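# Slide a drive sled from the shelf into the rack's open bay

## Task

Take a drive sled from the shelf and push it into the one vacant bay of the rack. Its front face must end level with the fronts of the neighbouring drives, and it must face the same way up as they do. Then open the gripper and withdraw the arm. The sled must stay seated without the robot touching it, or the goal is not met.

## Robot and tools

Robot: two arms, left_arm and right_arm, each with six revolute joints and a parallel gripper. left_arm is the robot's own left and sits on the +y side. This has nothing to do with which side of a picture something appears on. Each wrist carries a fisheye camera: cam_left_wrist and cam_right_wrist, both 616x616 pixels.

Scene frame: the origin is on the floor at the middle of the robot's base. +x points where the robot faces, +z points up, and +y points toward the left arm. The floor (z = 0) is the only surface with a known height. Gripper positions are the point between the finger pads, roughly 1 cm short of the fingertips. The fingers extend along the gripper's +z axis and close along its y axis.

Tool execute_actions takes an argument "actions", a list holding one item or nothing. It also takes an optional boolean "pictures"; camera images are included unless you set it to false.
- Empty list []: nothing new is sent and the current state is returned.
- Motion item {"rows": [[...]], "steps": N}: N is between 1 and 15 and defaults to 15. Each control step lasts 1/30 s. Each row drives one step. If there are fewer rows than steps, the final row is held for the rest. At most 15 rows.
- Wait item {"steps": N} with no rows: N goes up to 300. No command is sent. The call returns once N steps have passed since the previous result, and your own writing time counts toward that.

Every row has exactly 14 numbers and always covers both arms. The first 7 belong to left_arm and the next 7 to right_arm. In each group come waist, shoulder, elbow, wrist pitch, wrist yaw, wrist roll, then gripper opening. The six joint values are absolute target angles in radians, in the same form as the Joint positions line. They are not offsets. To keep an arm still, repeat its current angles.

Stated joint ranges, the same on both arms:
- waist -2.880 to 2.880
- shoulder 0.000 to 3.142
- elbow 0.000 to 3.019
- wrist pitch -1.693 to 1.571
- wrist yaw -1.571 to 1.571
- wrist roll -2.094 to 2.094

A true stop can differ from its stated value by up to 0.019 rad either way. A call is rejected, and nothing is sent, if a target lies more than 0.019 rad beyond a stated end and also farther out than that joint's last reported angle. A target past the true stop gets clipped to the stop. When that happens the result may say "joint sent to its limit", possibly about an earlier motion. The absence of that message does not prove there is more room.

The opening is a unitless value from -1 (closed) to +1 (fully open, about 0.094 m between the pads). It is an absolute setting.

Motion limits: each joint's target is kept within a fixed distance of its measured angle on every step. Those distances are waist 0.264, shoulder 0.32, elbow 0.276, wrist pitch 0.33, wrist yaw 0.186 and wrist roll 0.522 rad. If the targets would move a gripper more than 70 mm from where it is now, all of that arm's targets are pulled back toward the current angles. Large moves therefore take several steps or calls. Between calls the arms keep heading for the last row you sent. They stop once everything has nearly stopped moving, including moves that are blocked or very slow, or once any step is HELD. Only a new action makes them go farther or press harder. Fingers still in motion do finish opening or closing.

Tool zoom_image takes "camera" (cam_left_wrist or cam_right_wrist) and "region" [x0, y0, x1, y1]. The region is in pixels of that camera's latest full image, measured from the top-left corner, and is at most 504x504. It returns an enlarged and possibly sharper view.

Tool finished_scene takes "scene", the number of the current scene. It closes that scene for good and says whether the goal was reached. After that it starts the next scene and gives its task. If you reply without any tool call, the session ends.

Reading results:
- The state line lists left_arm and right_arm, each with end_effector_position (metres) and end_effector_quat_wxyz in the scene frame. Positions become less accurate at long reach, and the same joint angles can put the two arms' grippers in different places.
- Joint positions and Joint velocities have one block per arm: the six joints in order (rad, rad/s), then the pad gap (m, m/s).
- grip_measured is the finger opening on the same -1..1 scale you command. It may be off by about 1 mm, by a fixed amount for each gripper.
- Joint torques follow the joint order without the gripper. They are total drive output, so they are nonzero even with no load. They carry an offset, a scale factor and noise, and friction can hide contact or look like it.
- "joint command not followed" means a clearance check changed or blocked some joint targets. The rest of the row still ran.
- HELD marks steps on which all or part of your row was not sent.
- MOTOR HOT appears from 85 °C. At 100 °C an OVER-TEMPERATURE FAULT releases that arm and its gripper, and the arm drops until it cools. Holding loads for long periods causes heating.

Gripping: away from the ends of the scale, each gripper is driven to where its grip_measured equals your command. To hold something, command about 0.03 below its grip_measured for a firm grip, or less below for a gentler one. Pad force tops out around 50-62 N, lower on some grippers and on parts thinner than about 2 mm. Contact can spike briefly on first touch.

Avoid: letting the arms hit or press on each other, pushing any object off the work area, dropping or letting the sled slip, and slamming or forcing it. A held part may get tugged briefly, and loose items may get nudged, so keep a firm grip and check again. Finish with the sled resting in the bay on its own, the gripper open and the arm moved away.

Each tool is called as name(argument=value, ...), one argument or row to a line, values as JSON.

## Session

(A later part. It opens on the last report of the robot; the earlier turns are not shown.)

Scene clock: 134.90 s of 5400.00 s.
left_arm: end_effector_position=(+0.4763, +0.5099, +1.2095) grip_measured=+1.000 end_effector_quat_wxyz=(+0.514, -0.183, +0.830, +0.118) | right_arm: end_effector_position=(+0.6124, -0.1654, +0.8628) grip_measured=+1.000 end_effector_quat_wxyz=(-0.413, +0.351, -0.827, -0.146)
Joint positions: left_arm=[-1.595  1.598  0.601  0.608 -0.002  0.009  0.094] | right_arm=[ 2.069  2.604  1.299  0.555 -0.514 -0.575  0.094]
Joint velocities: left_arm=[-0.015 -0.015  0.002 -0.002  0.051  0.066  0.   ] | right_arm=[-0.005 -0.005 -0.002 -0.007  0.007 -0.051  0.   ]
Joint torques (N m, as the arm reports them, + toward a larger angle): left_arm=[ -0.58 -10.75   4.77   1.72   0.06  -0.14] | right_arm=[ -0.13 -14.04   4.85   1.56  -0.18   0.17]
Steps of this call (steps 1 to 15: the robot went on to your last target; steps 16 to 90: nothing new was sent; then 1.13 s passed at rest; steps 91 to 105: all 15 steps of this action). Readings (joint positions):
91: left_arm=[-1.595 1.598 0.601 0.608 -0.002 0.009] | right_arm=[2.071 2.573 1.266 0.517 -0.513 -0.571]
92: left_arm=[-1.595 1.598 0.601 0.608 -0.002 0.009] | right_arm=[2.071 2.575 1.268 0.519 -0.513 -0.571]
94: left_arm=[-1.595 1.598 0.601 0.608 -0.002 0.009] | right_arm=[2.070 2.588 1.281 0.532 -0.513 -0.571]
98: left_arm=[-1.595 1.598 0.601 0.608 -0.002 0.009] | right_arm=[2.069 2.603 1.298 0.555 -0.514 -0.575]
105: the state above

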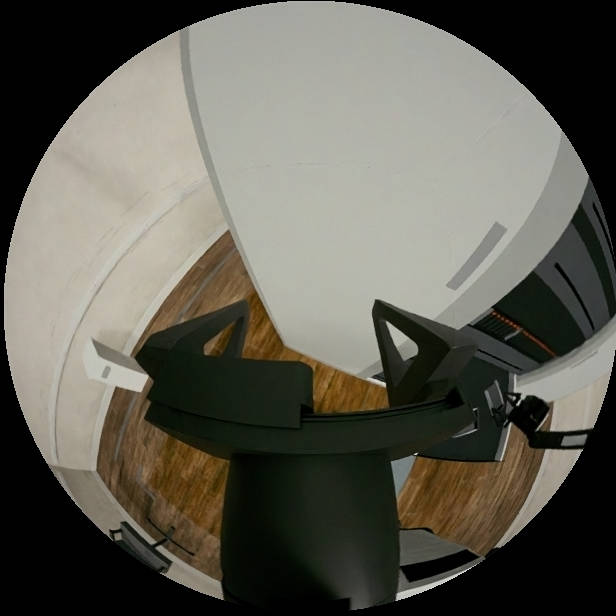

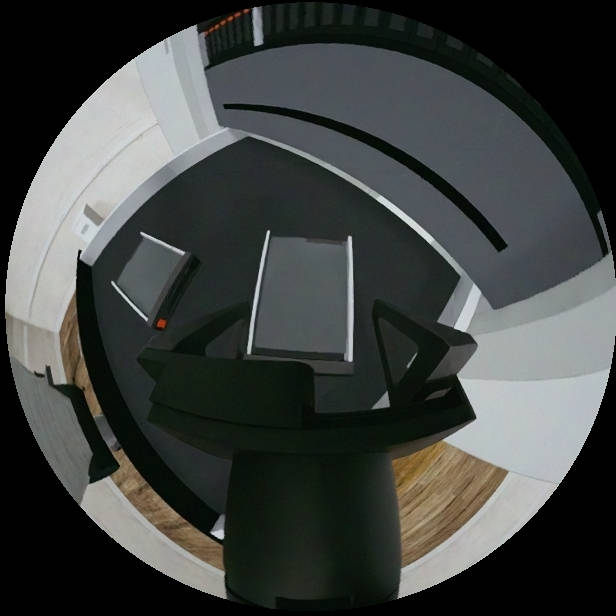

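execute_actions(
  actions=[
    {"rows":[[-1.6,1.6,0.6,0.6,0,0,1,2.065,2.57,1.295,0.555,-0.51,-0.57,1],[-1.6,1.6,0.6,0.6,0,0,1,2.06,2.55,1.28,0.56,-0.51,-0.57,1],[-1.6,1.6,0.6,0.6,0,0,1,2.055,2.545,1.26,0.57,-0.51,-0.57,1],[-1.6,1.6,0.6,0.6,0,0,1,2.05,2.545,1.235,0.58,-0.51,-0.57,1]],"steps":15},
  ],
)

Scene clock: 145.17 s of 5400.00 s.
left_arm: end_effector_position=(+0.4763, +0.5099, +1.2095) grip_measured=+1.000 end_effector_quat_wxyz=(+0.514, -0.183, +0.830, +0.118) | right_arm: end_effector_position=(+0.6125, -0.1725, +0.8900) grip_measured=+1.000 end_effector_quat_wxyz=(-0.423, +0.348, -0.825, -0.139)
Joint positions: left_arm=[-1.595  1.598  0.601  0.608 -0.002  0.009  0.094] | right_arm=[ 2.059  2.54   1.244  0.569 -0.512 -0.575  0.094]
Joint velocities: left_arm=[-0.005 -0.005 -0.007  0.007  0.007 -0.022  0.   ] | right_arm=[-0.015 -0.005  0.007 -0.017 -0.037  0.007  0.   ]
Joint torques (N m, as the arm reports them, + toward a larger angle): left_arm=[ -0.47 -10.78   4.78   1.72   0.06  -0.14] | right_arm=[  0.23 -16.55   2.15   1.93  -0.26   0.11]
Steps of this call (steps 1 to 15: the robot went on to your last target; steps 16 to 90: nothing new was sent; then 6.77 s passed at rest; steps 91 to 105: all 15 steps of this action). Readings (joint positions):
91: left_arm=[-1.595 1.598 0.601 0.608 -0.002 0.009] | right_arm=[2.069 2.601 1.299 0.555 -0.514 -0.575]
92: left_arm=[-1.595 1.598 0.601 0.608 -0.002 0.009] | right_arm=[2.069 2.597 1.295 0.555 -0.513 -0.575]
94: left_arm=[-1.595 1.598 0.601 0.608 -0.002 0.009] | right_arm=[2.068 2.578 1.276 0.558 -0.512 -0.575]
98: left_arm=[-1.595 1.598 0.601 0.608 -0.002 0.009] | right_arm=[2.063 2.544 1.244 0.565 -0.512 -0.575]
105: the state above

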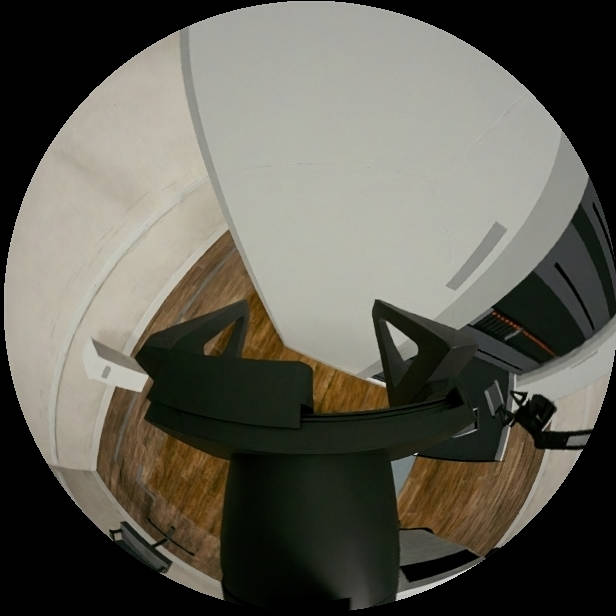

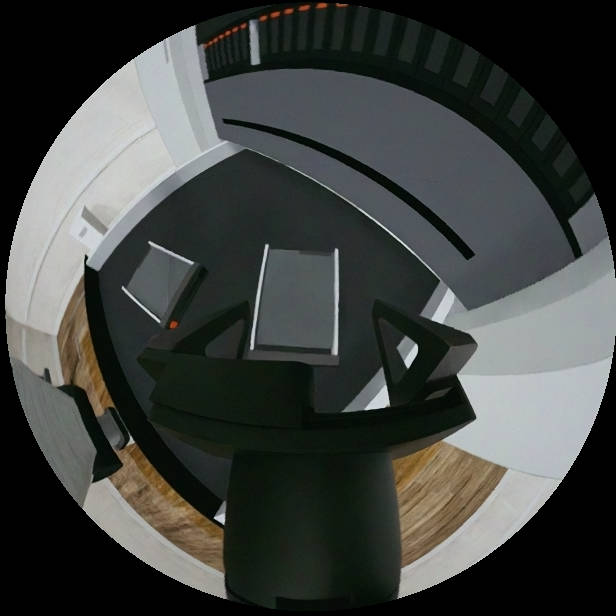

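execute_actions(
  actions=[
    {"rows":[[-1.6,1.6,0.6,0.6,0,0,1,2.057,2.55,1.235,0.55,-0.51,-0.57,1],[-1.6,1.6,0.6,0.6,0,0,1,2.057,2.56,1.23,0.53,-0.51,-0.57,1],[-1.6,1.6,0.6,0.6,0,0,1,2.057,2.567,1.228,0.52,-0.51,-0.57,1]],"steps":15},
  ],
)

Scene clock: 156.40 s of 5400.00 s.
left_arm: end_effector_position=(+0.4763, +0.5099, +1.2095) grip_measured=+1.000 end_effector_quat_wxyz=(+0.514, -0.183, +0.830, +0.118) | right_arm: end_effector_position=(+0.5982, -0.1724, +0.8769) grip_measured=+1.000 end_effector_quat_wxyz=(-0.399, +0.345, -0.836, -0.149)
Joint positions: left_arm=[-1.595  1.598  0.601  0.608 -0.002  0.009  0.094] | right_arm=[ 2.059  2.549  1.236  0.528 -0.512 -0.575  0.094]
Joint velocities: left_arm=[-0.005 -0.015  0.007 -0.002 -0.037 -0.007  0.   ] | right_arm=[-0.015  0.005 -0.007 -0.002 -0.066 -0.051  0.   ]
Joint torques (N m, as the arm reports them, + toward a larger angle): left_arm=[ -0.56 -10.77   4.77   1.73   0.06  -0.14] | right_arm=[  1.14 -15.15   2.11   0.96  -0.28   0.09]
Steps of this call (steps 1 to 15: the robot went on to your last target; steps 16 to 90: nothing new was sent; then 7.73 s passed at rest; steps 91 to 105: all 15 steps of this action). Readings (joint positions):
91: left_arm=[-1.595 1.598 0.601 0.608 -0.002 0.009] | right_arm=[2.059 2.540 1.244 0.566 -0.512 -0.575]
92: left_arm=[-1.595 1.598 0.601 0.608 -0.002 0.009] | right_arm=[2.059 2.540 1.244 0.559 -0.512 -0.575]
94: left_arm=[-1.595 1.598 0.601 0.608 -0.002 0.009] | right_arm=[2.059 2.540 1.242 0.541 -0.512 -0.575]
98: left_arm=[-1.595 1.598 0.601 0.608 -0.002 0.009] | right_arm=[2.059 2.545 1.237 0.530 -0.512 -0.575]
105: the state above

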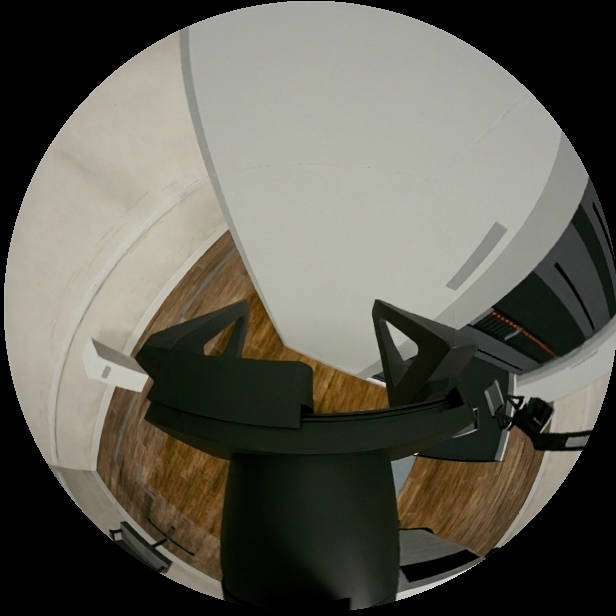

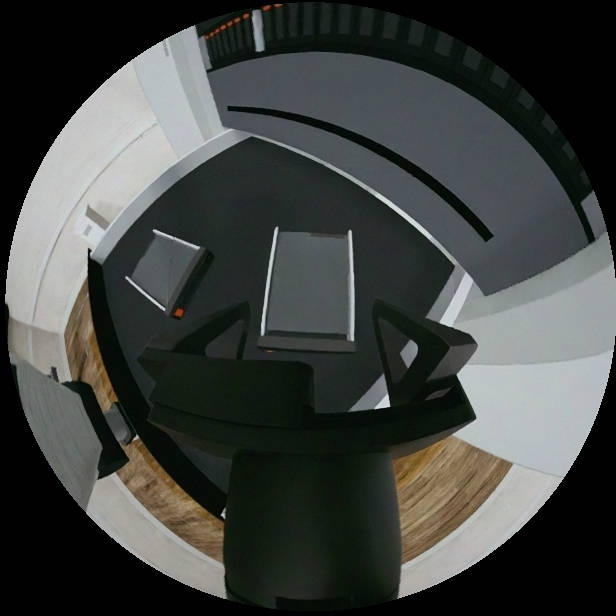

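execute_actions(
  actions=[
    {"rows":[[-1.6,1.6,0.6,0.6,0,0,1,2.057,2.58,1.245,0.55,-0.51,-0.57,1],[-1.6,1.6,0.6,0.6,0,0,1,2.057,2.6,1.255,0.57,-0.51,-0.57,1],[-1.6,1.6,0.6,0.6,0,0,1,2.057,2.615,1.262,0.58,-0.51,-0.57,1]],"steps":15},
  ],
)

Scene clock: 162.70 s of 5400.00 s.
left_arm: end_effector_position=(+0.4763, +0.5099, +1.2095) grip_measured=+1.000 end_effector_quat_wxyz=(+0.514, -0.183, +0.830, +0.118) | right_arm: end_effector_position=(+0.5965, -0.1720, +0.8643) grip_measured=+1.000 end_effector_quat_wxyz=(-0.408, +0.350, -0.831, -0.144)
Joint positions: left_arm=[-1.595  1.598  0.601  0.608 -0.002  0.009  0.094] | right_arm=[ 2.059  2.587  1.247  0.575 -0.512 -0.582  0.094]
Joint velocities: left_arm=[-0.005 -0.015 -0.007  0.002 -0.007 -0.022  0.   ] | right_arm=[ 0.005 -0.005 -0.017 -0.002 -0.051 -0.066  0.   ]
Joint torques (N m, as the arm reports them, + toward a larger angle): left_arm=[ -0.58 -10.87   4.76   1.74   0.07  -0.14] | right_arm=[  0.99 -14.47   3.68   1.39  -0.28   0.18]
Steps of this call (steps 1 to 15: the robot went on to your last target; steps 16 to 90: nothing new was sent; then 2.80 s passed at rest; steps 91 to 105: all 15 steps of this action). Readings (joint positions):
91: left_arm=[-1.595 1.598 0.601 0.608 -0.002 0.009] | right_arm=[2.059 2.549 1.236 0.530 -0.512 -0.575]
92: left_arm=[-1.595 1.598 0.601 0.608 -0.002 0.009] | right_arm=[2.059 2.552 1.236 0.538 -0.512 -0.575]
94: left_arm=[-1.595 1.598 0.601 0.608 -0.002 0.009] | right_arm=[2.059 2.565 1.242 0.558 -0.512 -0.575]
98: left_arm=[-1.595 1.598 0.601 0.608 -0.002 0.009] | right_arm=[2.059 2.587 1.247 0.575 -0.512 -0.582]
105: the state above

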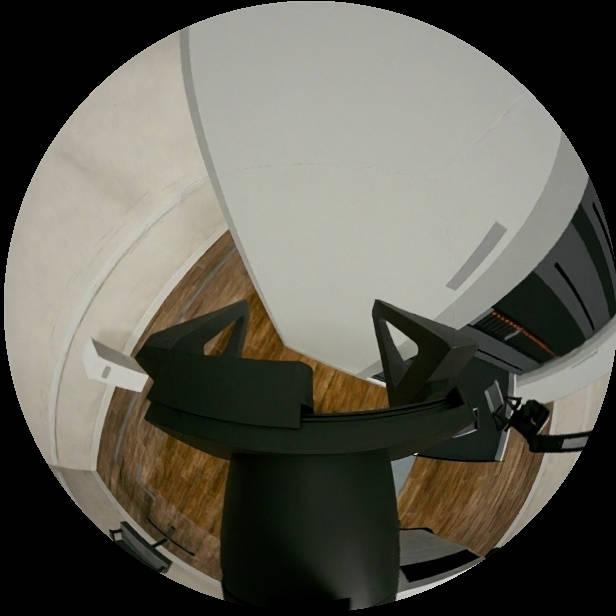

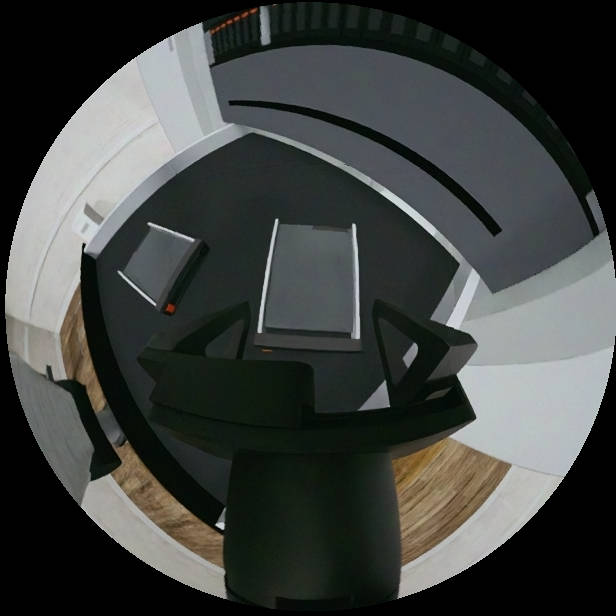

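execute_actions(
  actions=[
    {"rows":[[-1.6,1.6,0.6,0.6,0,0,1,2.059,2.59,1.247,0.575,-0.512,-0.575,0.85],[-1.6,1.6,0.6,0.6,0,0,1,2.059,2.59,1.247,0.575,-0.512,-0.575,0.75],[-1.6,1.6,0.6,0.6,0,0,1,2.059,2.59,1.247,0.575,-0.512,-0.575,0.68],[-1.6,1.6,0.6,0.6,0,0,1,2.059,2.59,1.247,0.575,-0.512,-0.575,0.63],[-1.6,1.6,0.6,0.6,0,0,1,2.059,2.59,1.247,0.575,-0.512,-0.575,0.57]],"steps":15},
  ],
)

Scene clock: 171.20 s of 5400.00 s.
left_arm: end_effector_position=(+0.4763, +0.5099, +1.2095) grip_measured=+1.000 end_effector_quat_wxyz=(+0.514, -0.183, +0.830, +0.118) | right_arm: end_effector_position=(+0.5965, -0.1720, +0.8643) grip_measured=+0.575 end_effector_quat_wxyz=(-0.408, +0.350, -0.831, -0.144)
Joint positions: left_arm=[-1.595  1.598  0.601  0.608 -0.002  0.009  0.094] | right_arm=[ 2.059  2.587  1.247  0.575 -0.512 -0.582  0.074]
Joint velocities: left_arm=[-0.005 -0.015  0.007 -0.012 -0.066 -0.037  0.   ] | right_arm=[-0.005  0.005  0.002 -0.022  0.037  0.007  0.   ]
Joint torques (N m, as the arm reports them, + toward a larger angle): left_arm=[ -0.57 -10.79   4.77   1.72   0.06  -0.14] | right_arm=[  1.3  -16.47   2.48   1.35  -0.37   0.13]
Steps of this call (steps 1 to 15: the robot went on to your last target; steps 16 to 90: nothing new was sent; then 5.00 s passed at rest; steps 91 to 105: all 15 steps of this action). Readings (joint positions):
91: left_arm=[-1.595 1.598 0.601 0.608 -0.002 0.009] | right_arm=[2.059 2.587 1.247 0.575 -0.512 -0.582]
92: left_arm=[-1.595 1.598 0.601 0.608 -0.002 0.009] | right_arm=[2.059 2.587 1.247 0.575 -0.512 -0.582]
94: left_arm=[-1.595 1.598 0.601 0.608 -0.002 0.009] | right_arm=[2.059 2.587 1.247 0.575 -0.512 -0.582]
98: left_arm=[-1.595 1.598 0.601 0.608 -0.002 0.009] | right_arm=[2.059 2.587 1.247 0.575 -0.512 -0.582]
105: the state above

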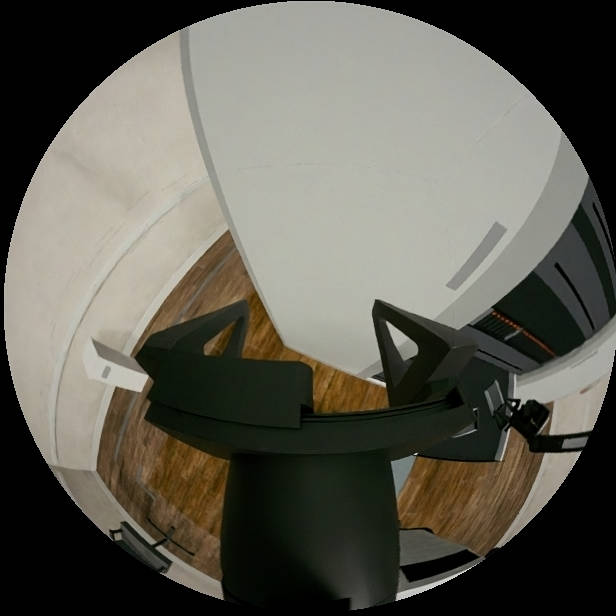

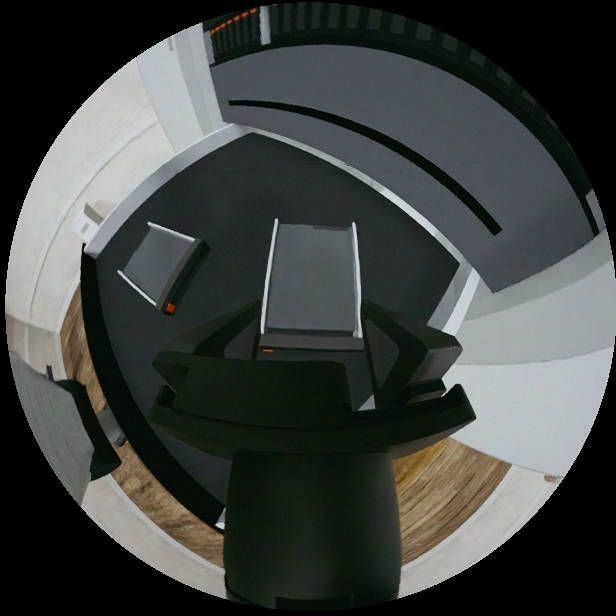

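execute_actions(
  actions=[
    {"rows":[[-1.6,1.6,0.6,0.6,0,0,1,2.059,2.59,1.247,0.575,-0.512,-0.575,0.5]],"steps":12},
  ],
)

Scene clock: 175.60 s of 5400.00 s.
left_arm: end_effector_position=(+0.4763, +0.5099, +1.2095) grip_measured=+1.000 end_effector_quat_wxyz=(+0.514, -0.183, +0.830, +0.118) | right_arm: end_effector_position=(+0.5965, -0.1720, +0.8643) grip_measured=+0.515 end_effector_quat_wxyz=(-0.408, +0.350, -0.831, -0.144)
Joint positions: left_arm=[-1.595  1.598  0.601  0.608 -0.002  0.009  0.094] | right_arm=[ 2.059  2.587  1.247  0.575 -0.512 -0.582  0.071]
Joint velocities: left_arm=[-0.024 -0.015 -0.007  0.012 -0.022  0.066  0.   ] | right_arm=[-0.015 -0.005  0.007 -0.007 -0.007 -0.051 -0.   ]
Joint torques (N m, as the arm reports them, + toward a larger angle): left_arm=[ -0.64 -10.86   4.75   1.73   0.06  -0.14] | right_arm=[  1.36 -16.57   2.49   1.28  -0.36   0.13]
Steps of this call (steps 1 to 15: the robot went on to your last target; steps 16 to 90: nothing new was sent; then 1.00 s passed at rest; steps 91 to 102: all 12 steps of this action). Readings (joint positions):
91: left_arm=[-1.595 1.598 0.601 0.608 -0.002 0.009] | right_arm=[2.059 2.587 1.247 0.575 -0.512 -0.582]
92: left_arm=[-1.595 1.598 0.601 0.608 -0.002 0.009] | right_arm=[2.059 2.587 1.247 0.575 -0.512 -0.582]
94: left_arm=[-1.595 1.598 0.601 0.608 -0.002 0.009] | right_arm=[2.059 2.587 1.247 0.575 -0.512 -0.582]
98: left_arm=[-1.595 1.598 0.601 0.608 -0.002 0.009] | right_arm=[2.059 2.587 1.247 0.575 -0.512 -0.582]
102: the state above

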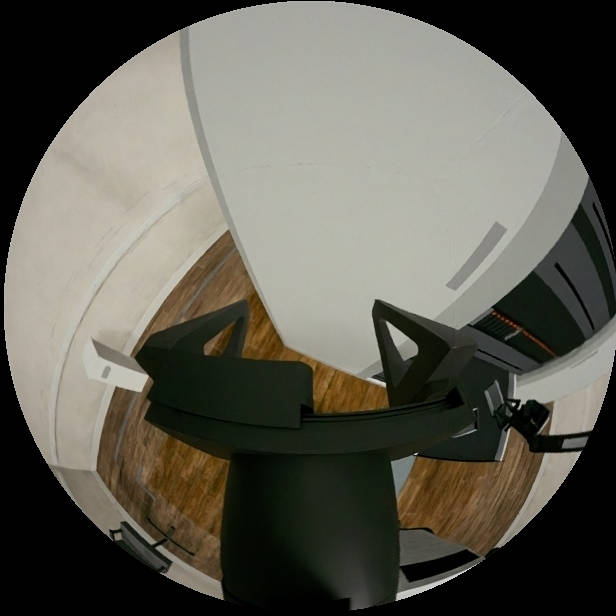

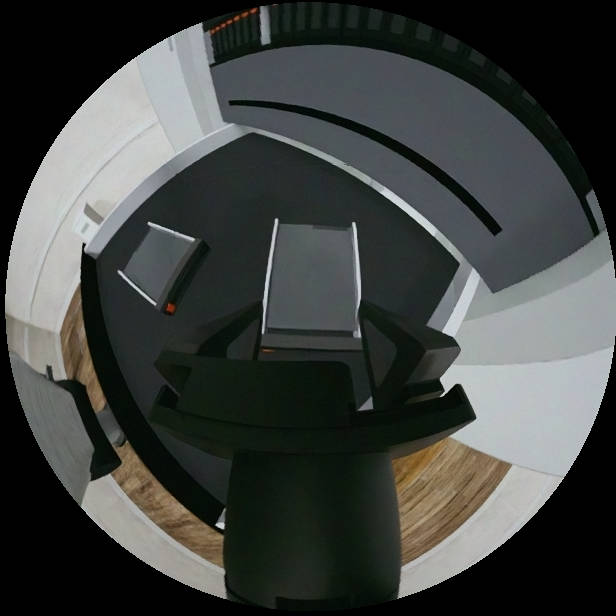

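execute_actions(
  actions=[
    {"rows":[[-1.6,1.6,0.6,0.6,0,0,1,2.059,2.6,1.25,0.575,-0.512,-0.57,1],[-1.6,1.6,0.6,0.6,0,0,1,2.059,2.6,1.25,0.575,-0.512,-0.57,1],[-1.6,1.6,0.6,0.6,0,0,1,2.059,2.6,1.25,0.575,-0.512,-0.57,1],[-1.6,1.6,0.6,0.6,0,0,1,2.059,2.6,1.25,0.575,-0.512,-0.57,1],[-1.6,1.6,0.6,0.6,0,0,1,2.059,2.62,1.26,0.59,-0.512,-0.57,1],[-1.6,1.6,0.6,0.6,0,0,1,2.059,2.635,1.27,0.6,-0.512,-0.57,1],[-1.6,1.6,0.6,0.6,0,0,1,2.059,2.65,1.28,0.61,-0.512,-0.57,1],[-1.6,1.6,0.6,0.6,0,0,1,2.059,2.665,1.285,0.62,-0.512,-0.57,1],[-1.6,1.6,0.6,0.6,0,0,1,2.059,2.675,1.29,0.625,-0.512,-0.57,1]],"steps":15},
  ],
)

Scene clock: 186.20 s of 5400.00 s.
left_arm: end_effector_position=(+0.4763, +0.5099, +1.2095) grip_measured=+1.000 end_effector_quat_wxyz=(+0.514, -0.183, +0.830, +0.118) | right_arm: end_effector_position=(+0.6045, -0.1689, +0.8622) grip_measured=+1.000 end_effector_quat_wxyz=(-0.430, +0.356, -0.818, -0.137)
Joint positions: left_arm=[-1.595  1.598  0.601  0.608 -0.002  0.009  0.094] | right_arm=[ 2.063  2.613  1.268  0.632 -0.517 -0.586  0.094]
Joint velocities: left_arm=[-0.005  0.005 -0.007 -0.007 -0.007  0.022  0.   ] | right_arm=[-0.005 -0.015  0.002  0.012 -0.051  0.007  0.   ]
Joint torques (N m, as the arm reports them, + toward a larger angle): left_arm=[ -0.61 -10.79   4.76   1.73   0.07  -0.14] | right_arm=[  0.83 -12.     4.37   1.15  -0.17   0.24]
Steps of this call (steps 1 to 15: the robot went on to your last target; steps 16 to 90: nothing new was sent; then 7.10 s passed at rest; steps 91 to 105: all 15 steps of this action). Readings (joint positions):
91: left_arm=[-1.595 1.598 0.601 0.608 -0.002 0.009] | right_arm=[2.059 2.587 1.247 0.575 -0.512 -0.581]
92: left_arm=[-1.595 1.598 0.601 0.608 -0.002 0.009] | right_arm=[2.059 2.587 1.247 0.575 -0.512 -0.581]
94: left_arm=[-1.595 1.598 0.601 0.608 -0.002 0.009] | right_arm=[2.060 2.587 1.247 0.575 -0.513 -0.581]
98: left_arm=[-1.595 1.598 0.601 0.608 -0.002 0.009] | right_arm=[2.060 2.597 1.252 0.599 -0.515 -0.581]
105: the state above

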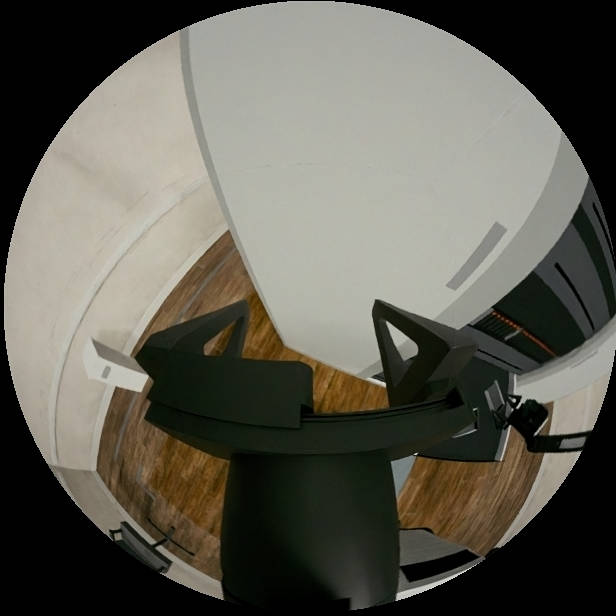

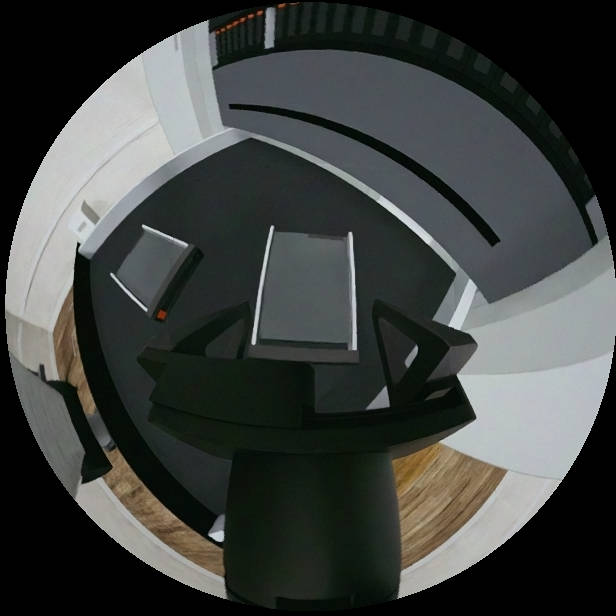

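execute_actions(
  actions=[
    {"rows":[[-1.6,1.6,0.6,0.6,0,0,1,2.059,2.59,1.255,0.6,-0.512,-0.58,0.9],[-1.6,1.6,0.6,0.6,0,0,1,2.059,2.58,1.25,0.58,-0.512,-0.58,0.8],[-1.6,1.6,0.6,0.6,0,0,1,2.059,2.575,1.25,0.58,-0.512,-0.58,0.7],[-1.6,1.6,0.6,0.6,0,0,1,2.059,2.575,1.25,0.58,-0.512,-0.58,0.6],[-1.6,1.6,0.6,0.6,0,0,1,2.059,2.575,1.25,0.58,-0.512,-0.58,0.5],[-1.6,1.6,0.6,0.6,0,0,1,2.059,2.575,1.25,0.58,-0.512,-0.58,0.42],[-1.6,1.6,0.6,0.6,0,0,1,2.059,2.575,1.25,0.58,-0.512,-0.58,0.35]],"steps":15},
  ],
)

Scene clock: 198.30 s of 5400.00 s.
left_arm: end_effector_position=(+0.4763, +0.5099, +1.2095) grip_measured=+1.000 end_effector_quat_wxyz=(+0.514, -0.183, +0.830, +0.118) | right_arm: end_effector_position=(+0.6074, -0.1698, +0.8744) grip_measured=+0.352 end_effector_quat_wxyz=(-0.422, +0.355, -0.822, -0.139)
Joint positions: left_arm=[-1.595  1.598  0.601  0.608 -0.002  0.009  0.094] | right_arm=[ 2.063  2.577  1.257  0.588 -0.515 -0.587  0.064]
Joint velocities: left_arm=[ 0.005 -0.005 -0.012  0.007  0.037 -0.022  0.   ] | right_arm=[-0.015 -0.005  0.002  0.002 -0.037  0.007 -0.001]
Joint torques (N m, as the arm reports them, + toward a larger angle): left_arm=[ -0.49 -10.8    4.77   1.74   0.06  -0.14] | right_arm=[  1.74 -16.72   2.06   1.06  -0.24   0.13]
Steps of this call (steps 1 to 15: the robot went on to your last target; steps 16 to 90: nothing new was sent; then 8.60 s passed at rest; steps 91 to 105: all 15 steps of this action). Readings (joint positions):
91: left_arm=[-1.595 1.598 0.601 0.608 -0.002 0.009] | right_arm=[2.063 2.610 1.268 0.629 -0.516 -0.587]
92: left_arm=[-1.595 1.598 0.601 0.608 -0.002 0.009] | right_arm=[2.063 2.606 1.266 0.617 -0.515 -0.587]
94: left_arm=[-1.595 1.598 0.601 0.608 -0.002 0.009] | right_arm=[2.063 2.594 1.260 0.597 -0.515 -0.587]
98: left_arm=[-1.595 1.598 0.601 0.608 -0.002 0.009] | right_arm=[2.063 2.581 1.257 0.589 -0.515 -0.587]
105: the state above

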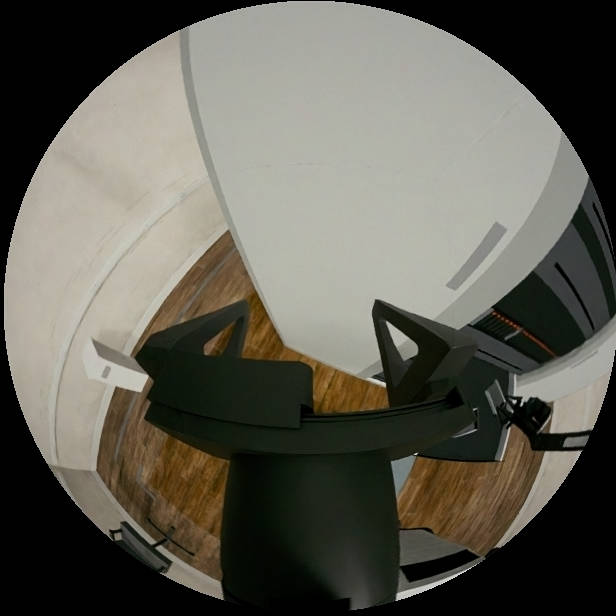

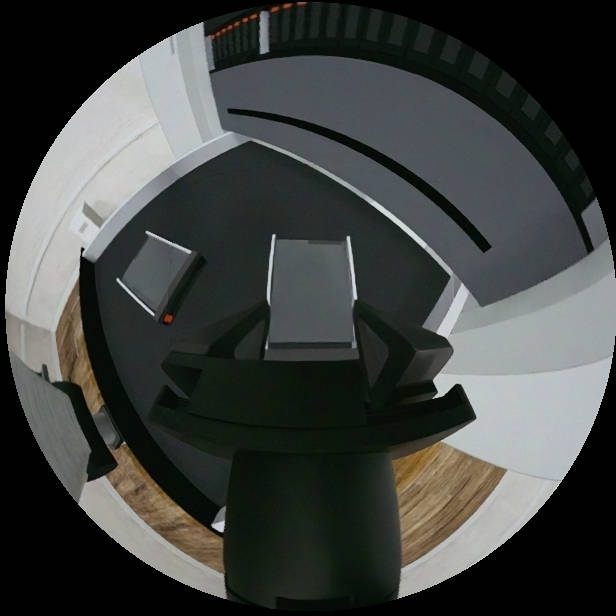

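zoom_image(
  camera="cam_left_wrist",
  region=[440,340,616,490],
)

zoom_image(
  camera="cam_right_wrist",
  region=[220,200,520,440],
)

Region (440, 340, 616, 490) of cam_left_wrist's 616x616 image, scaled by 2.864, with more detail than that image has; it fills the top 430 rows of this view, and the rest is white.

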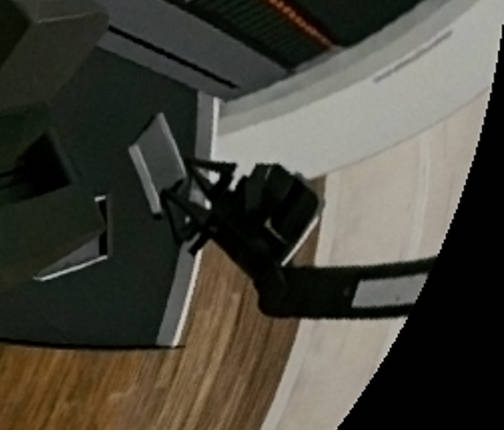

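Region (220, 200, 520, 440) of cam_right_wrist's 616x616 image, scaled by 1.680, with more detail than that image has; it fills the top 403 rows of this view, and the rest is white.

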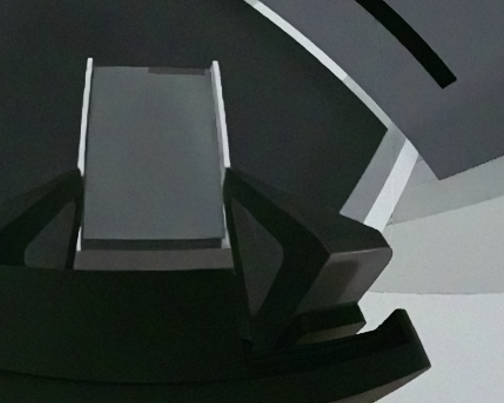

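execute_actions(
  actions=[
    {"rows":[[-1.6,1.6,0.6,0.6,0,0,1,2.063,2.6,1.262,0.6,-0.512,-0.58,0.3],[-1.6,1.6,0.6,0.6,0,0,1,2.063,2.62,1.27,0.61,-0.512,-0.58,0.3],[-1.6,1.6,0.6,0.6,0,0,1,2.063,2.64,1.278,0.62,-0.512,-0.58,0.3],[-1.6,1.6,0.6,0.6,0,0,1,2.063,2.66,1.285,0.625,-0.512,-0.58,0.3],[-1.6,1.6,0.6,0.6,0,0,1,2.063,2.675,1.29,0.63,-0.512,-0.58,0.3]],"steps":15},
  ],
)

Scene clock: 221.87 s of 5400.00 s.
left_arm: end_effector_position=(+0.4763, +0.5099, +1.2095) grip_measured=+1.000 end_effector_quat_wxyz=(+0.514, -0.183, +0.830, +0.118) | right_arm: end_effector_position=(+0.6077, -0.1680, +0.8632) grip_measured=+0.300 end_effector_quat_wxyz=(-0.434, +0.356, -0.815, -0.140)
Joint positions: left_arm=[-1.595  1.598  0.601  0.608 -0.002  0.009  0.094] | right_arm=[ 2.062  2.617  1.276  0.635 -0.526 -0.584  0.061]
Joint velocities: left_arm=[-0.005 -0.005 -0.012 -0.007  0.081 -0.022  0.   ] | right_arm=[-0.015 -0.005  0.012  0.012  0.022  0.037  0.001]
Joint torques (N m, as the arm reports them, + toward a larger angle): left_arm=[ -0.48 -10.9    4.77   1.73   0.07  -0.15] | right_arm=[  1.36 -12.39   3.54   1.21   0.22   0.09]
Steps of this call (steps 1 to 15: the robot went on to your last target; steps 16 to 90: nothing new was sent; then 20.07 s passed at rest; steps 91 to 105: all 15 steps of this action). Readings (joint positions):
91: left_arm=[-1.595 1.598 0.601 0.608 -0.002 0.009] | right_arm=[2.063 2.577 1.257 0.588 -0.515 -0.587]
92: left_arm=[-1.595 1.598 0.601 0.608 -0.002 0.009] | right_arm=[2.063 2.578 1.257 0.591 -0.515 -0.587]
94: left_arm=[-1.595 1.598 0.601 0.608 -0.002 0.009] | right_arm=[2.063 2.590 1.262 0.604 -0.515 -0.587]
98: left_arm=[-1.595 1.598 0.601 0.608 -0.002 0.009] | right_arm=[2.062 2.617 1.276 0.635 -0.526 -0.584]
105: the state above

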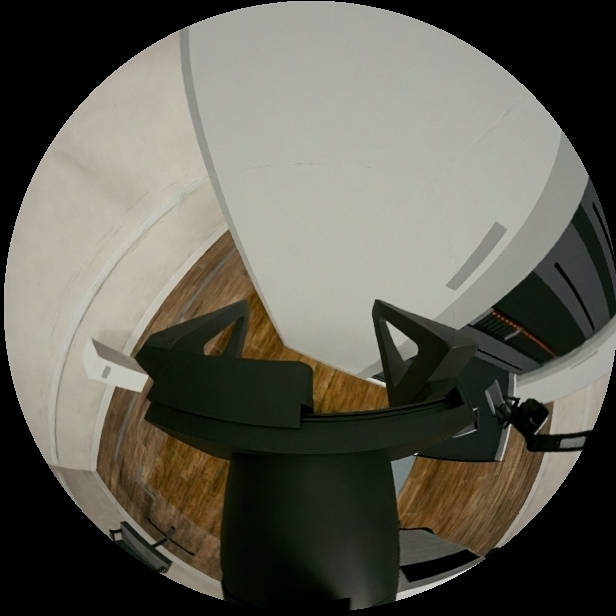

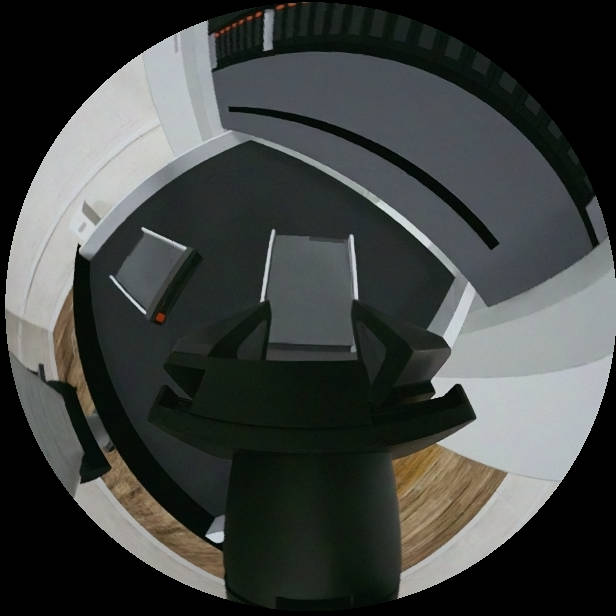

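execute_actions(
  actions=[
    {"rows":[[-1.6,1.6,0.6,0.6,0,0,1,2.075,2.655,1.28,0.63,-0.52,-0.58,0.3],[-1.6,1.6,0.6,0.6,0,0,1,2.085,2.655,1.28,0.63,-0.52,-0.58,0.3],[-1.6,1.6,0.6,0.6,0,0,1,2.095,2.655,1.28,0.63,-0.52,-0.58,0.3],[-1.6,1.6,0.6,0.6,0,0,1,2.105,2.655,1.28,0.63,-0.52,-0.58,0.3],[-1.6,1.6,0.6,0.6,0,0,1,2.115,2.655,1.28,0.63,-0.52,-0.58,0.3],[-1.6,1.6,0.6,0.6,0,0,1,2.125,2.655,1.28,0.63,-0.52,-0.58,0.3],[-1.6,1.6,0.6,0.6,0,0,1,2.135,2.655,1.28,0.63,-0.52,-0.58,0.3],[-1.6,1.6,0.6,0.6,0,0,1,2.145,2.655,1.28,0.63,-0.52,-0.58,0.3]],"steps":15},
  ],
)

Scene clock: 229.83 s of 5400.00 s.
left_arm: end_effector_position=(+0.4763, +0.5099, +1.2095) grip_measured=+1.000 end_effector_quat_wxyz=(+0.514, -0.183, +0.830, +0.118) | right_arm: end_effector_position=(+0.5952, -0.1140, +0.8632) grip_measured=+0.300 end_effector_quat_wxyz=(-0.428, +0.389, -0.800, -0.159)
Joint positions: left_arm=[-1.595  1.598  0.601  0.608 -0.002  0.009  0.094] | right_arm=[ 2.148  2.621  1.276  0.635 -0.522 -0.584  0.061]
Joint velocities: left_arm=[-0.005  0.005  0.002  0.007  0.007 -0.081  0.   ] | right_arm=[ 0.063 -0.005 -0.017  0.007  0.022 -0.051 -0.001]
Joint torques (N m, as the arm reports them, + toward a larger angle): left_arm=[ -0.53 -10.81   4.76   1.73   0.06  -0.15] | right_arm=[  0.51 -14.95   2.85   1.22  -0.26   0.1 ]
Steps of this call (steps 1 to 15: the robot went on to your last target; steps 16 to 90: nothing new was sent; then 4.47 s passed at rest; steps 91 to 105: all 15 steps of this action). Readings (joint positions):
91: left_arm=[-1.595 1.598 0.601 0.608 -0.002 0.009] | right_arm=[2.062 2.617 1.276 0.635 -0.526 -0.584]
92: left_arm=[-1.595 1.598 0.601 0.608 -0.002 0.009] | right_arm=[2.063 2.617 1.276 0.635 -0.526 -0.584]
94: left_arm=[-1.595 1.598 0.601 0.608 -0.002 0.009] | right_arm=[2.064 2.617 1.276 0.635 -0.526 -0.584]
98: left_arm=[-1.595 1.598 0.601 0.608 -0.002 0.009] | right_arm=[2.087 2.617 1.276 0.635 -0.523 -0.584]
105: the state above

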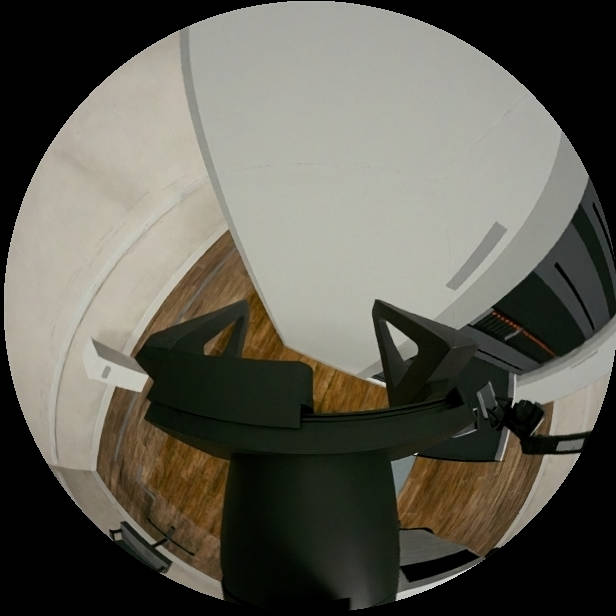

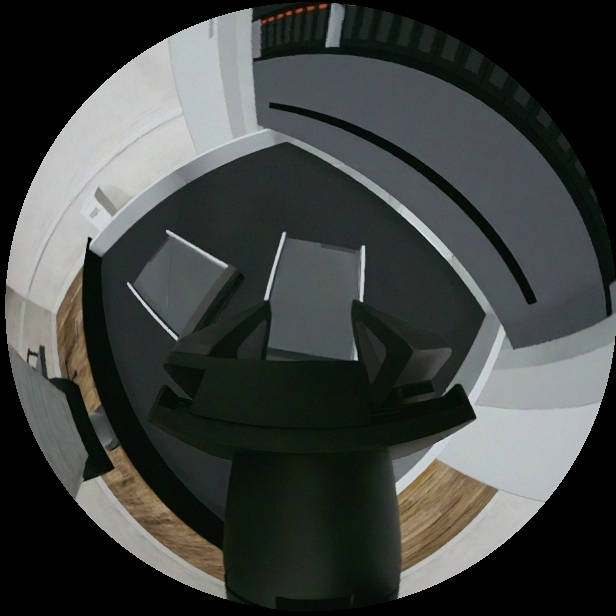

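execute_actions(
  actions=[
    {"rows":[[-1.6,1.6,0.6,0.6,0,0,1,2.148,2.6,1.27,0.62,-0.52,-0.58,0.4],[-1.6,1.6,0.6,0.6,0,0,1,2.148,2.575,1.265,0.6,-0.52,-0.58,0.6],[-1.6,1.6,0.6,0.6,0,0,1,2.148,2.555,1.26,0.58,-0.47,-0.56,0.8],[-1.6,1.6,0.6,0.6,0,0,1,2.148,2.55,1.255,0.57,-0.44,-0.52,1]],"steps":15},
  ],
)

Scene clock: 238.10 s of 5400.00 s.
left_arm: end_effector_position=(+0.4763, +0.5099, +1.2095) grip_measured=+1.000 end_effector_quat_wxyz=(+0.514, -0.183, +0.830, +0.118) | right_arm: end_effector_position=(+0.6187, -0.1236, +0.8960) grip_measured=+1.000 end_effector_quat_wxyz=(-0.425, +0.359, -0.820, -0.133)
Joint positions: left_arm=[-1.595  1.598  0.601  0.608 -0.002  0.009  0.094] | right_arm=[ 2.15   2.538  1.263  0.579 -0.443 -0.534  0.094]
Joint velocities: left_arm=[ 0.015 -0.005  0.007 -0.002  0.051 -0.051  0.   ] | right_arm=[-0.015 -0.005 -0.012 -0.032  0.007 -0.037  0.   ]
Joint torques (N m, as the arm reports them, + toward a larger angle): left_arm=[ -0.6  -10.85   4.77   1.73   0.07  -0.14] | right_arm=[  1.39 -16.18   2.4    1.02  -0.2    0.16]
Steps of this call (steps 1 to 15: the robot went on to your last target; steps 16 to 90: nothing new was sent; then 4.77 s passed at rest; steps 91 to 105: all 15 steps of this action). Readings (joint positions):
91: left_arm=[-1.595 1.598 0.601 0.608 -0.002 0.009] | right_arm=[2.151 2.619 1.276 0.635 -0.522 -0.584]
92: left_arm=[-1.595 1.598 0.601 0.608 -0.002 0.009] | right_arm=[2.151 2.613 1.276 0.631 -0.521 -0.584]
94: left_arm=[-1.595 1.598 0.601 0.608 -0.002 0.009] | right_arm=[2.151 2.592 1.269 0.602 -0.466 -0.573]
98: left_arm=[-1.595 1.598 0.601 0.608 -0.002 0.009] | right_arm=[2.150 2.552 1.263 0.582 -0.444 -0.548]
105: the state above

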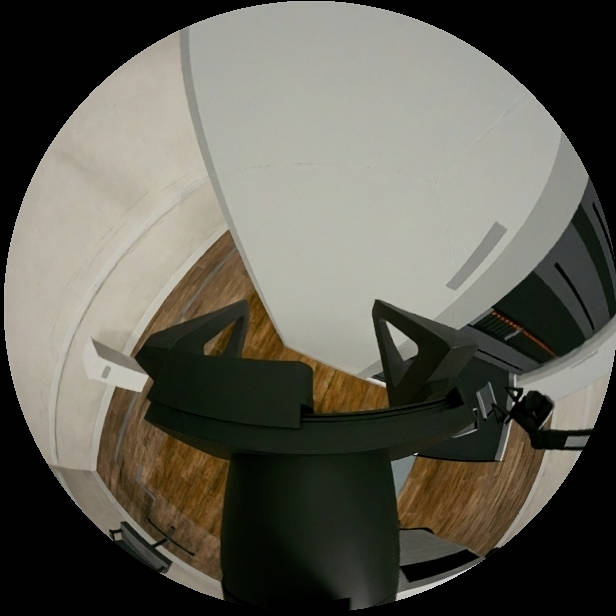

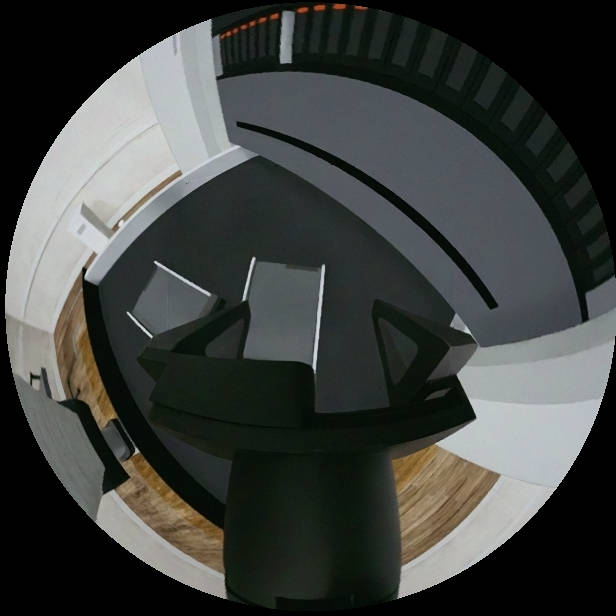

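execute_actions(
  actions=[
    {"rows":[[-1.6,1.6,0.6,0.6,0,0,1,2.152,2.54,1.24,0.585,-0.44,-0.5,1],[-1.6,1.6,0.6,0.6,0,0,1,2.156,2.54,1.21,0.6,-0.44,-0.48,1],[-1.6,1.6,0.6,0.6,0,0,1,2.16,2.54,1.18,0.62,-0.44,-0.46,1],[-1.6,1.6,0.6,0.6,0,0,1,2.165,2.54,1.155,0.64,-0.44,-0.44,1]],"steps":15},
  ],
)

Scene clock: 250.27 s of 5400.00 s.
left_arm: end_effector_position=(+0.4763, +0.5099, +1.2095) grip_measured=+1.000 end_effector_quat_wxyz=(+0.514, -0.183, +0.830, +0.118) | right_arm: end_effector_position=(+0.5674, -0.1259, +0.8793) grip_measured=+1.000 end_effector_quat_wxyz=(-0.393, +0.326, -0.845, -0.158)
Joint positions: left_arm=[-1.595  1.598  0.601  0.608 -0.002  0.009  0.094] | right_arm=[ 2.155  2.536  1.153  0.626 -0.442 -0.455  0.094]
Joint velocities: left_arm=[-0.015 -0.015  0.002 -0.007  0.022 -0.037  0.   ] | right_arm=[-0.015 -0.005  0.002 -0.002 -0.037  0.081  0.   ]
Joint torques (N m, as the arm reports them, + toward a larger angle): left_arm=[ -0.63 -10.85   4.78   1.73   0.06  -0.14] | right_arm=[  2.19 -15.98   2.51   1.96  -0.25   0.18]
Steps of this call (steps 1 to 15: the robot went on to your last target; steps 16 to 90: nothing new was sent; then 8.67 s passed at rest; steps 91 to 105: all 15 steps of this action). Readings (joint positions):
91: left_arm=[-1.595 1.598 0.601 0.608 -0.002 0.009] | right_arm=[2.150 2.538 1.262 0.578 -0.443 -0.527]
92: left_arm=[-1.595 1.598 0.601 0.608 -0.002 0.009] | right_arm=[2.150 2.537 1.255 0.582 -0.442 -0.520]
94: left_arm=[-1.595 1.598 0.601 0.608 -0.002 0.009] | right_arm=[2.150 2.531 1.219 0.605 -0.442 -0.499]
98: left_arm=[-1.595 1.598 0.601 0.608 -0.002 0.009] | right_arm=[2.153 2.532 1.158 0.621 -0.442 -0.471]
105: the state above

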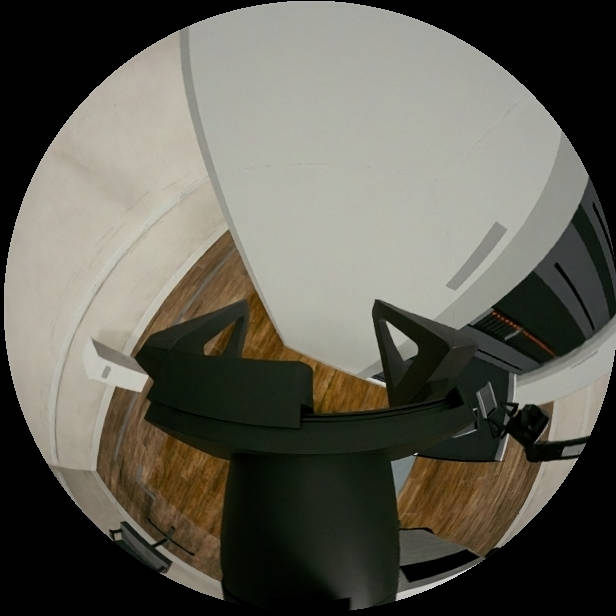

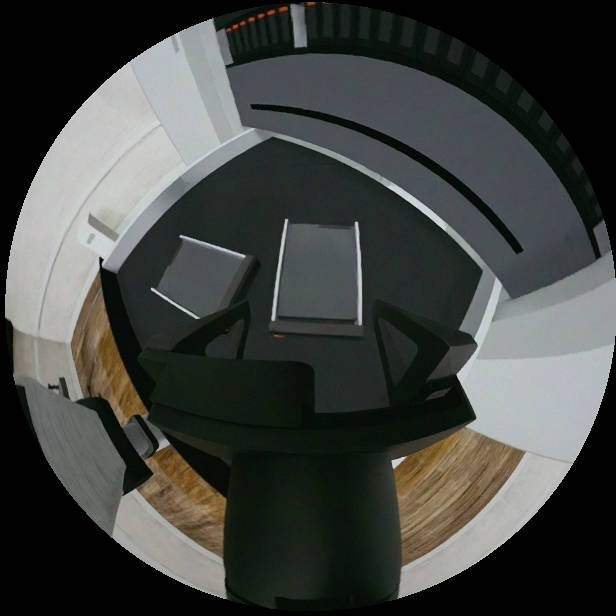

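execute_actions(
  actions=[
    {"rows":[[-1.6,1.6,0.6,0.6,0,0,1,2.168,2.56,1.18,0.63,-0.44,-0.45,1],[-1.6,1.6,0.6,0.6,0,0,1,2.17,2.58,1.205,0.63,-0.44,-0.45,1],[-1.6,1.6,0.6,0.6,0,0,1,2.17,2.6,1.225,0.63,-0.44,-0.45,1],[-1.6,1.6,0.6,0.6,0,0,1,2.17,2.62,1.24,0.63,-0.44,-0.45,1]],"steps":15},
  ],
)

Scene clock: 260.97 s of 5400.00 s.
left_arm: end_effector_position=(+0.4763, +0.5099, +1.2095) grip_measured=+1.000 end_effector_quat_wxyz=(+0.514, -0.183, +0.830, +0.118) | right_arm: end_effector_position=(+0.5798, -0.1206, +0.8547) grip_measured=+1.000 end_effector_quat_wxyz=(-0.396, +0.326, -0.844, -0.159)
Joint positions: left_arm=[-1.595  1.598  0.601  0.608 -0.002  0.009  0.094] | right_arm=[ 2.16   2.609  1.233  0.627 -0.442 -0.451  0.094]
Joint velocities: left_arm=[ 0.005 -0.005 -0.002 -0.012 -0.066 -0.007  0.   ] | right_arm=[-0.005 -0.005 -0.007  0.002 -0.022 -0.037  0.   ]
Joint torques (N m, as the arm reports them, + toward a larger angle): left_arm=[ -0.55 -10.8    4.78   1.74   0.06  -0.14] | right_arm=[  2.49 -15.55   2.87   1.52  -0.26   0.05]
Steps of this call (steps 1 to 15: the robot went on to your last target; steps 16 to 90: nothing new was sent; then 7.20 s passed at rest; steps 91 to 105: all 15 steps of this action). Readings (joint positions):
91: left_arm=[-1.595 1.598 0.601 0.608 -0.002 0.009] | right_arm=[2.156 2.537 1.154 0.627 -0.442 -0.451]
92: left_arm=[-1.595 1.598 0.601 0.608 -0.002 0.009] | right_arm=[2.156 2.539 1.158 0.627 -0.442 -0.451]
94: left_arm=[-1.595 1.598 0.601 0.608 -0.002 0.009] | right_arm=[2.157 2.557 1.184 0.627 -0.442 -0.451]
98: left_arm=[-1.595 1.598 0.601 0.608 -0.002 0.009] | right_arm=[2.159 2.598 1.233 0.627 -0.442 -0.451]
105: the state above

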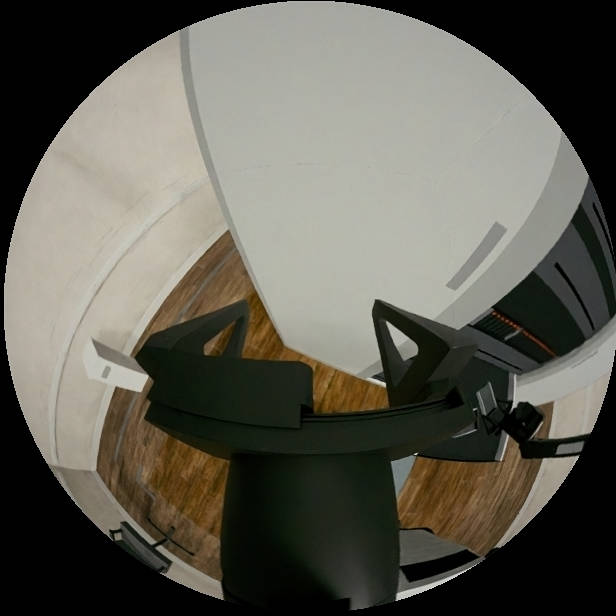

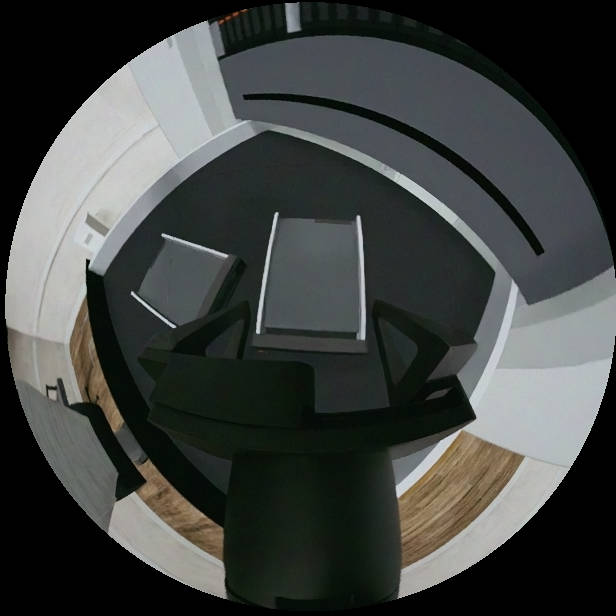

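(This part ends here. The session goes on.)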